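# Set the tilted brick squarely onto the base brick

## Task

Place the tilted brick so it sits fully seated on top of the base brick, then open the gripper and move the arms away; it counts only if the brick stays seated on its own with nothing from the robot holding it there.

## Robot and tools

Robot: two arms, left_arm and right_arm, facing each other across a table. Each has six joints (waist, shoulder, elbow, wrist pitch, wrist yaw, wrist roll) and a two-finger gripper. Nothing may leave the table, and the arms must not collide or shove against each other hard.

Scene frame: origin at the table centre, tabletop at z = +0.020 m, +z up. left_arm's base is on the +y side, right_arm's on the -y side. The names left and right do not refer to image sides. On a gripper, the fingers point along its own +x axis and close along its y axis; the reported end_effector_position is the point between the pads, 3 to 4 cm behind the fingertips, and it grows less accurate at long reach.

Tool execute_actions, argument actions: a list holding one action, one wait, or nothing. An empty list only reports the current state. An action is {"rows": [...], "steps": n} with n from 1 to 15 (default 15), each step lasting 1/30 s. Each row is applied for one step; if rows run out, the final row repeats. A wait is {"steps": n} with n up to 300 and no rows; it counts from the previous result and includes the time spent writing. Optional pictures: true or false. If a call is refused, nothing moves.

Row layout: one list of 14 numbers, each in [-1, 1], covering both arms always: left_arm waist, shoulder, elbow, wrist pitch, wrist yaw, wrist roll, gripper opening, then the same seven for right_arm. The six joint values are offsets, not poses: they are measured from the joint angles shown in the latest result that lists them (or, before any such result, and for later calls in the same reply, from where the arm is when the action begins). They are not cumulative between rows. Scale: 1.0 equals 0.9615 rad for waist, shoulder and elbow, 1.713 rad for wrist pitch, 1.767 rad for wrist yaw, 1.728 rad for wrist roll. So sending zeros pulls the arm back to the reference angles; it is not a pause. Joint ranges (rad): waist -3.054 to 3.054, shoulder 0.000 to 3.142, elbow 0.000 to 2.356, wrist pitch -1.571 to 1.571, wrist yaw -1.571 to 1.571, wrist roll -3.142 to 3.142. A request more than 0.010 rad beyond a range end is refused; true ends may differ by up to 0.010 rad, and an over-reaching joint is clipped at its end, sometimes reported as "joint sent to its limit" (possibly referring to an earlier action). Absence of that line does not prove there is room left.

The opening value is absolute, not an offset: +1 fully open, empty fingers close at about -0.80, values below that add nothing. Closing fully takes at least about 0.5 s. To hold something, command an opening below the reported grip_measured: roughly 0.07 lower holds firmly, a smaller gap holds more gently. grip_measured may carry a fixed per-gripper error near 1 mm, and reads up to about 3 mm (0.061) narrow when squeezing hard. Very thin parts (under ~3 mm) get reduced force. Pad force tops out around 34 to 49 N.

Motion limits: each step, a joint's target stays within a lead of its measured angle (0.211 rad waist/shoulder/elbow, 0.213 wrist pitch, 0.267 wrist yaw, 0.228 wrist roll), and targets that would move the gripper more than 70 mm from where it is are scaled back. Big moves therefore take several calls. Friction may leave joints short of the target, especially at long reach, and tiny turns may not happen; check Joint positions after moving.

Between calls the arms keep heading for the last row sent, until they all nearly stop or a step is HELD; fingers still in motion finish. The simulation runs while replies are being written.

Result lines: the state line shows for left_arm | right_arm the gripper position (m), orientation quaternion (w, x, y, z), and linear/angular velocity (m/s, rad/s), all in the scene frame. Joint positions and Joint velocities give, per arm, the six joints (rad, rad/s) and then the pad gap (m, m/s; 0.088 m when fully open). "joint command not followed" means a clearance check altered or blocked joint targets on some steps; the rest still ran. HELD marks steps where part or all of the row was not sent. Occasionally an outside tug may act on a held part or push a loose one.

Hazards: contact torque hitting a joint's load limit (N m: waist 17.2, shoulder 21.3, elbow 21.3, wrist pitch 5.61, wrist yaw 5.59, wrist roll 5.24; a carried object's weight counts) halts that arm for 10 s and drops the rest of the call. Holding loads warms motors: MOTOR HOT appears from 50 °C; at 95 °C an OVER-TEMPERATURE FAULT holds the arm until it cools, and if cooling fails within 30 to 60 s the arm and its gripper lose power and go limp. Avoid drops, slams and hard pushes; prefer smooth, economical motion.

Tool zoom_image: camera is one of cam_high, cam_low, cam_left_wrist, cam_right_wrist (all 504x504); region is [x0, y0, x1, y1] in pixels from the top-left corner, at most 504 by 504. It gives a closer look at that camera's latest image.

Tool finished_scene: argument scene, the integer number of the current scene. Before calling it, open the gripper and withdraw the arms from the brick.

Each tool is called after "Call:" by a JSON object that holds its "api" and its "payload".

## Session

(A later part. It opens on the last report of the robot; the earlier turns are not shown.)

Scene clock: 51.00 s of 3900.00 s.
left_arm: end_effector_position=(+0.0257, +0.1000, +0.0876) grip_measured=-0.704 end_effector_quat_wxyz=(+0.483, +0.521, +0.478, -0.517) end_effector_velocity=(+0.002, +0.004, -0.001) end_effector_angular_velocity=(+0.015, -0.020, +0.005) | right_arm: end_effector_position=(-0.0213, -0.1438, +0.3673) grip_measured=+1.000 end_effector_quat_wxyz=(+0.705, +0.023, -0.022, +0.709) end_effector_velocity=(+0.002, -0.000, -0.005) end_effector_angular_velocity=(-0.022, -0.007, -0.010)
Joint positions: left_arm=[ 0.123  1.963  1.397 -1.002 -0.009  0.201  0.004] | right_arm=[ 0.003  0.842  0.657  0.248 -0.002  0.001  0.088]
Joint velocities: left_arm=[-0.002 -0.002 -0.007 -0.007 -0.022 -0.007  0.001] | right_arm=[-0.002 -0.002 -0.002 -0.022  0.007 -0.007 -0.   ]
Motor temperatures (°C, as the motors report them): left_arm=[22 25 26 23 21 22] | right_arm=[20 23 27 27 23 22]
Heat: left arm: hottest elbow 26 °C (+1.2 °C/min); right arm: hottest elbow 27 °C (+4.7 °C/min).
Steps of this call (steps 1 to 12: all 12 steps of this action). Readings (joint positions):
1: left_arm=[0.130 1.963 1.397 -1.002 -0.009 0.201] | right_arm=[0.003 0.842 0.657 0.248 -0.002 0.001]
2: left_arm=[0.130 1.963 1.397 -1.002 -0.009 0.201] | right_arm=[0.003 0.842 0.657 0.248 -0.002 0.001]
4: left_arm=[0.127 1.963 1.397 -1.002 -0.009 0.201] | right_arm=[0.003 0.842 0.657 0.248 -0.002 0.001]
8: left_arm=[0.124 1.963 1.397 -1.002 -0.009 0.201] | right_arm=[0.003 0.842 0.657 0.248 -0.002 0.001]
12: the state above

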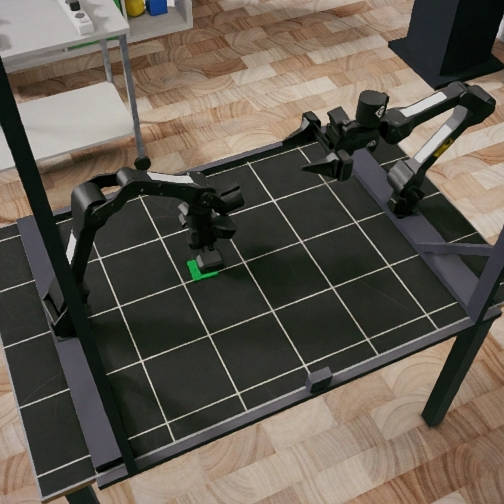

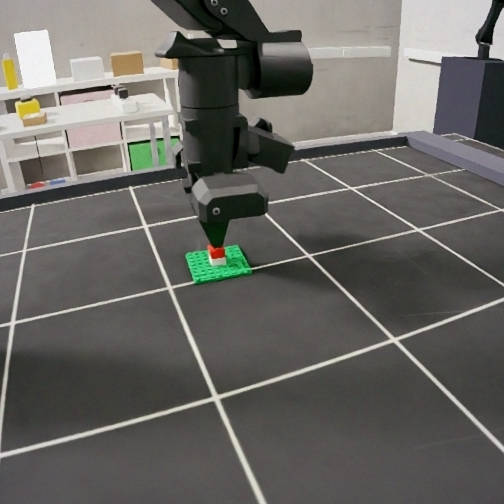

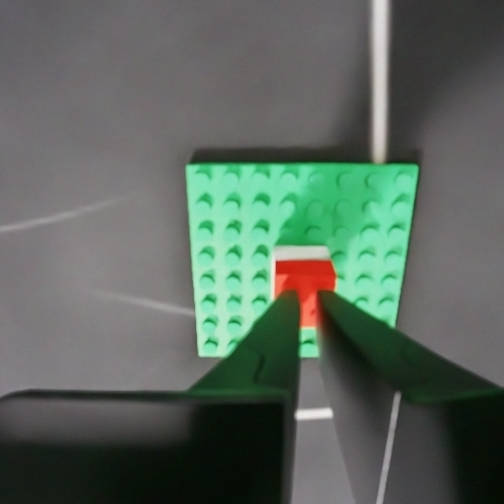

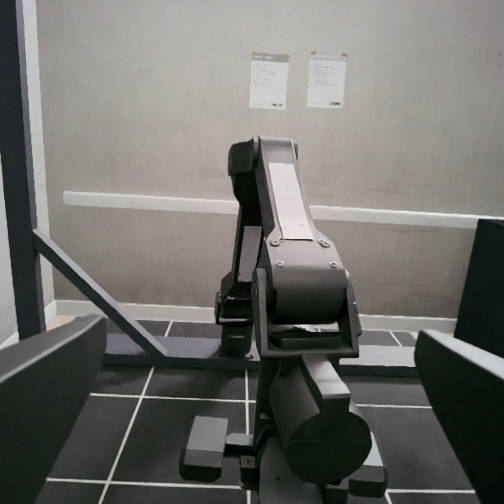

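One centred press, then lift.

Call:
{"api": "execute_actions", "payload": {"actions": [{"rows":[[0,0.007,-0.005,0.004,0,0,-0.72,0,0,0,0,0,0,1],[0,0.014,-0.01,0.007,0,0,-0.72,0,0,0,0,0,0,1],[0,0.021,-0.015,0.009,0,0,-0.72,0,0,0,0,0,0,1],[0,0.028,-0.02,0.009,0,0,-0.72,0,0,0,0,0,0,1],[0,0.035,-0.026,0.009,0,0,-0.72,0,0,0,0,0,0,1],[0,0.043,-0.032,0.009,0,0,-0.72,0,0,0,0,0,0,1],[0,0.051,-0.038,0.009,0,0,-0.72,0,0,0,0,0,0,1],[0,0.059,-0.044,0.009,0,0,-0.72,0,0,0,0,0,0,1],[0,0.067,-0.05,0.009,0,0,-0.72,0,0,0,0,0,0,1],[0,0.075,-0.056,0.009,0,0,-0.72,0,0,0,0,0,0,1],[0,0.083,-0.062,0.009,0,0,-0.72,0,0,0,0,0,0,1],[0,0.091,-0.069,0.009,0,0,-0.72,0,0,0,0,0,0,1],[0,0.1,-0.076,0.009,0,0,-0.72,0,0,0,0,0,0,1]],"steps":15}]}}

Call:
{"api": "execute_actions", "payload": {"actions": [{"rows":[[0,0.085,-0.062,0,0,0,-0.72,0,0,0,0,0,0,1],[0,0.085,-0.062,0,0,0,-0.72,0,0,0,0,0,0,1],[0,0.06,-0.045,0,0,0,-0.72,0,0,0,0,0,0,1],[0,0.04,-0.03,0,0,0,-0.72,0,0,0,0,0,0,1],[0,0.02,-0.015,0,0,0,-0.72,0,0,0,0,0,0,1],[0,0,0,0,0,0,-0.72,0,0,0,0,0,0,1],[0,-0.015,0.015,-0.004,0,0,-0.72,0,0,0,0,0,0,1],[0,-0.03,0.03,-0.012,0,0,-0.72,0,0,0,0,0,0,1],[0,-0.045,0.045,-0.025,0,0,-0.72,0,0,0,0,0,0,1],[0,-0.06,0.06,-0.04,0,0,-0.72,0,0,0,0,0,0,1],[0,-0.08,0.075,-0.055,0,0,-0.72,0,0,0,0,0,0,1],[0,-0.1,0.09,-0.07,0,0,-0.72,0,0,0,0,0,0,1],[0,-0.13,0.11,-0.09,0,0,-0.72,0,0,0,0,0,0,1],[0,-0.16,0.13,-0.11,0,0,-0.72,0,0,0,0,0,0,1],[0,-0.2,0.15,-0.14,0,0,-0.72,0,0,0,0,0,0,1]],"steps":15}], "pictures": false}}

Call:
{"api": "execute_actions", "payload": {"actions": [{"steps":10}]}}

Call:
{"api": "zoom_image", "payload": {"camera": "cam_low", "region": [190, 230, 245, 280]}}

Scene clock: 64.50 s of 3900.00 s.
left_arm: end_effector_position=(+0.0252, +0.1036, +0.0788) grip_measured=-0.716 end_effector_quat_wxyz=(+0.477, +0.525, +0.484, -0.513) end_effector_velocity=(-0.000, +0.005, -0.011) end_effector_angular_velocity=(+0.033, -0.003, -0.025) | right_arm: end_effector_position=(-0.0213, -0.1438, +0.3673) grip_measured=+1.000 end_effector_quat_wxyz=(+0.705, +0.023, -0.022, +0.709) end_effector_velocity=(-0.000, -0.000, -0.002) end_effector_angular_velocity=(-0.007, -0.008, +0.004)
Joint positions: left_arm=[ 0.123  1.977  1.38  -0.992 -0.009  0.201  0.004] | right_arm=[ 0.003  0.842  0.657  0.248 -0.002  0.001  0.088]
Joint velocities: left_arm=[-0.002  0.022 -0.017  0.007 -0.007  0.022 -0.   ] | right_arm=[-0.002 -0.002 -0.002 -0.007 -0.007 -0.007 -0.   ]
Motor temperatures (°C, as the motors report them): left_arm=[22 27 27 23 21 22] | right_arm=[20 23 28 27 23 22]
Heat: left arm: hottest shoulder 27 °C (+2.0 °C/min); right arm: hottest elbow 28 °C (+4.0 °C/min).
Steps of this call (steps 1 to 15: the robot went on to your last target; steps 16 to 90: nothing new was sent; then 10.00 s passed at rest; steps 91 to 105: all 15 steps of this action). Readings (joint positions):
91: left_arm=[0.123 1.963 1.397 -1.002 -0.009 0.201] | right_arm=[0.003 0.842 0.657 0.248 -0.002 0.001]
92: left_arm=[0.123 1.963 1.397 -1.002 -0.009 0.201] | right_arm=[0.003 0.842 0.657 0.248 -0.002 0.001]
94: left_arm=[0.123 1.964 1.395 -0.998 -0.009 0.201] | right_arm=[0.003 0.842 0.657 0.248 -0.002 0.001]
98: left_arm=[0.123 1.968 1.388 -0.995 -0.009 0.201] | right_arm=[0.003 0.842 0.657 0.248 -0.002 0.001]
105: the state above

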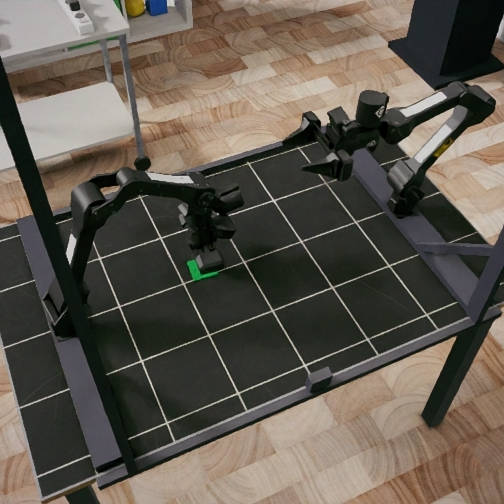

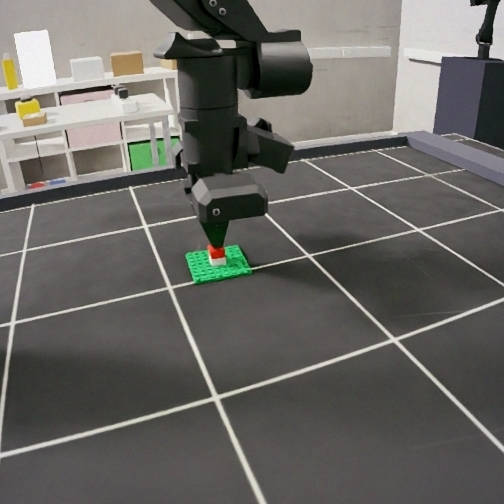

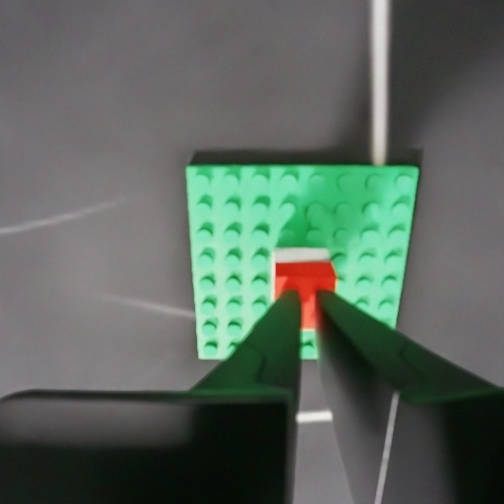

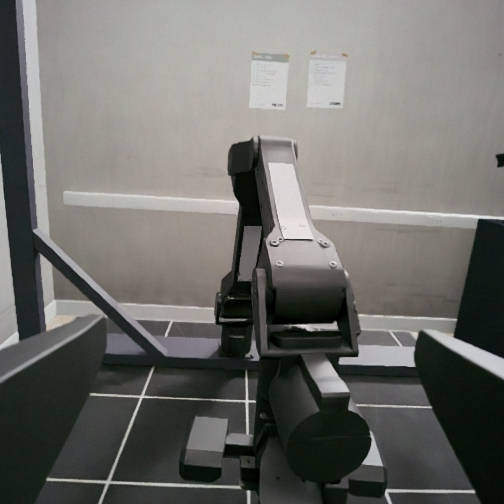

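Scene clock: 65.00 s of 3900.00 s.
left_arm: end_effector_position=(+0.0242, +0.1120, +0.1200) grip_measured=-0.718 end_effector_quat_wxyz=(+0.476, +0.526, +0.485, -0.512) end_effector_velocity=(-0.006, +0.047, +0.371) end_effector_angular_velocity=(-0.317, -0.047, +0.005) | right_arm: end_effector_position=(-0.0213, -0.1438, +0.3673) grip_measured=+1.000 end_effector_quat_wxyz=(+0.705, +0.023, -0.022, +0.709) end_effector_velocity=(-0.000, -0.000, -0.002) end_effector_angular_velocity=(-0.007, -0.008, +0.004)
Joint positions: left_arm=[ 0.123  1.906  1.451 -1.138 -0.009  0.201  0.004] | right_arm=[ 0.003  0.842  0.657  0.248 -0.002  0.001  0.088]
Joint velocities: left_arm=[-0.002 -0.74   0.51  -0.93  -0.007 -0.007 -0.   ] | right_arm=[-0.002 -0.002 -0.002 -0.007 -0.007 -0.007 -0.   ]
Motor temperatures (°C, as the motors report them): left_arm=[22 27 27 23 21 22] | right_arm=[20 23 28 27 23 22]
Heat: left arm: hottest shoulder 27 °C (+2.0 °C/min); right arm: hottest elbow 28 °C (+4.0 °C/min).
Steps of this call (steps 1 to 15: all 15 steps of this action). Readings (joint positions):
1: left_arm=[0.123 1.978 1.380 -0.992 -0.009 0.201] | right_arm=[0.003 0.842 0.657 0.248 -0.002 0.001]
2: left_arm=[0.123 1.978 1.380 -0.992 -0.009 0.201] | right_arm=[0.003 0.842 0.657 0.248 -0.002 0.001]
4: left_arm=[0.123 1.975 1.381 -0.992 -0.009 0.201] | right_arm=[0.003 0.842 0.657 0.248 -0.002 0.001]
8: left_arm=[0.123 1.965 1.391 -0.997 -0.009 0.201] | right_arm=[0.003 0.842 0.657 0.248 -0.002 0.001]
15: the state above

Scene clock: 65.33 s of 3900.00 s.
left_arm: end_effector_position=(+0.0239, +0.1146, +0.1759) grip_measured=-0.718 end_effector_quat_wxyz=(+0.504, +0.505, +0.456, -0.532) end_effector_velocity=(-0.002, +0.008, -0.000) end_effector_angular_velocity=(+0.037, -0.002, +0.001) | right_arm: end_effector_position=(-0.0213, -0.1438, +0.3673) grip_measured=+1.000 end_effector_quat_wxyz=(+0.705, +0.023, -0.022, +0.709) end_effector_velocity=(-0.000, -0.000, -0.003) end_effector_angular_velocity=(-0.017, -0.008, +0.004)
Joint positions: left_arm=[ 0.123  1.788  1.521 -1.227 -0.009  0.201  0.004] | right_arm=[ 0.003  0.842  0.657  0.248 -0.002  0.001  0.088]
Joint velocities: left_arm=[-0.007 -0.002 -0.002 -0.037 -0.007 -0.007 -0.   ] | right_arm=[-0.002 -0.002  0.002 -0.022 -0.007 -0.007 -0.   ]
Motor temperatures (°C, as the motors report them): left_arm=[22 27 27 23 21 22] | right_arm=[20 23 28 27 23 22]
Heat: left arm: hottest shoulder 27 °C (+2.0 °C/min); right arm: hottest elbow 28 °C (+4.0 °C/min).
Steps of this call (steps 1 to 10: the robot went on to your last target). Readings (joint positions):
1: left_arm=[0.123 1.881 1.465 -1.165 -0.009 0.201] | right_arm=[0.003 0.842 0.657 0.248 -0.002 0.001]
2: left_arm=[0.123 1.855 1.480 -1.182 -0.009 0.201] | right_arm=[0.003 0.842 0.657 0.248 -0.002 0.001]
4: left_arm=[0.123 1.812 1.507 -1.203 -0.009 0.201] | right_arm=[0.003 0.842 0.657 0.248 -0.002 0.001]
8: left_arm=[0.123 1.788 1.521 -1.223 -0.009 0.201] | right_arm=[0.003 0.842 0.657 0.248 -0.002 0.001]
10: the state above

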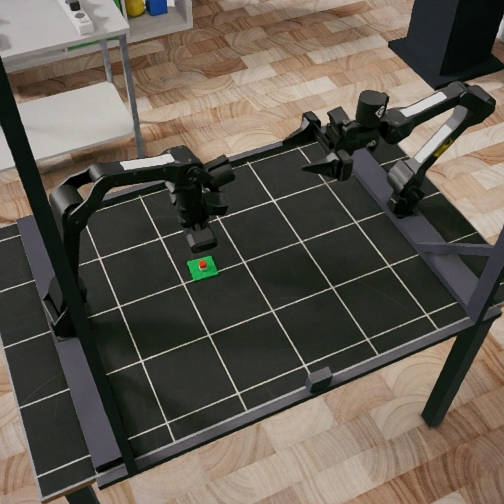

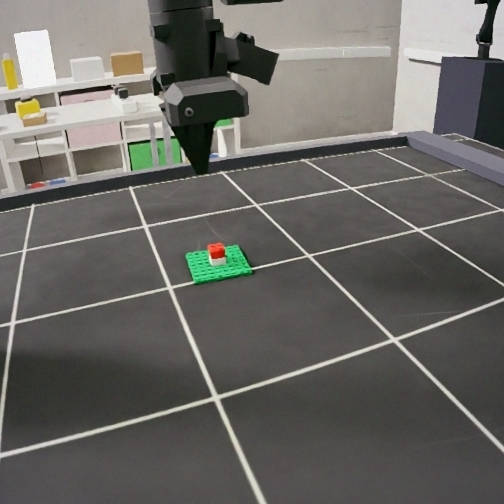

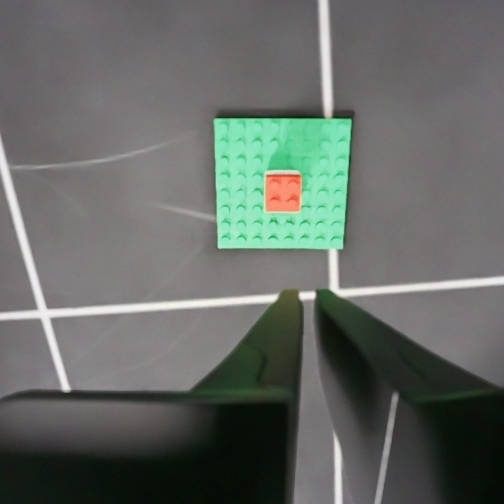

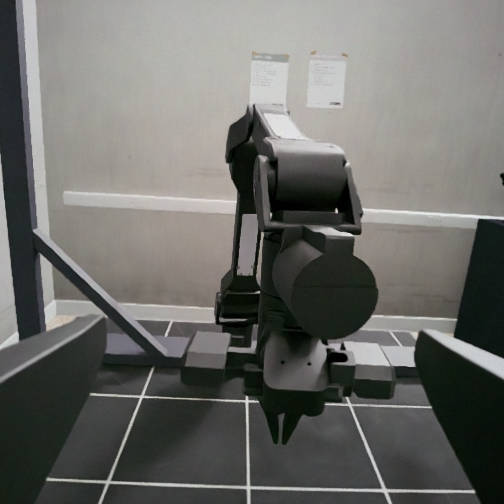

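Region (190, 230, 245, 280) of cam_low's 504x504 image, scaled by 9.164, with more detail than that image has; it fills the top 458 rows of this view, and the rest is white.

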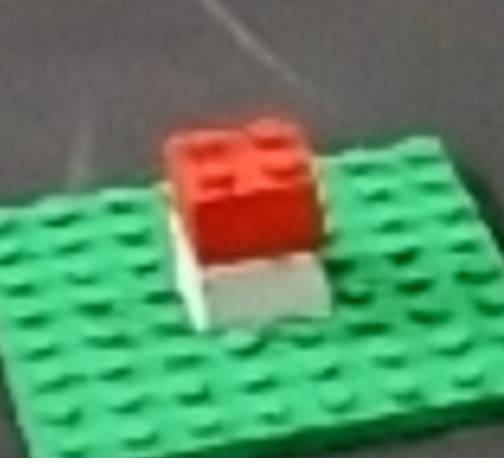

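Call:
{"api": "finished_scene", "payload": {"scene": 2}}

The scene is finished: the task was done.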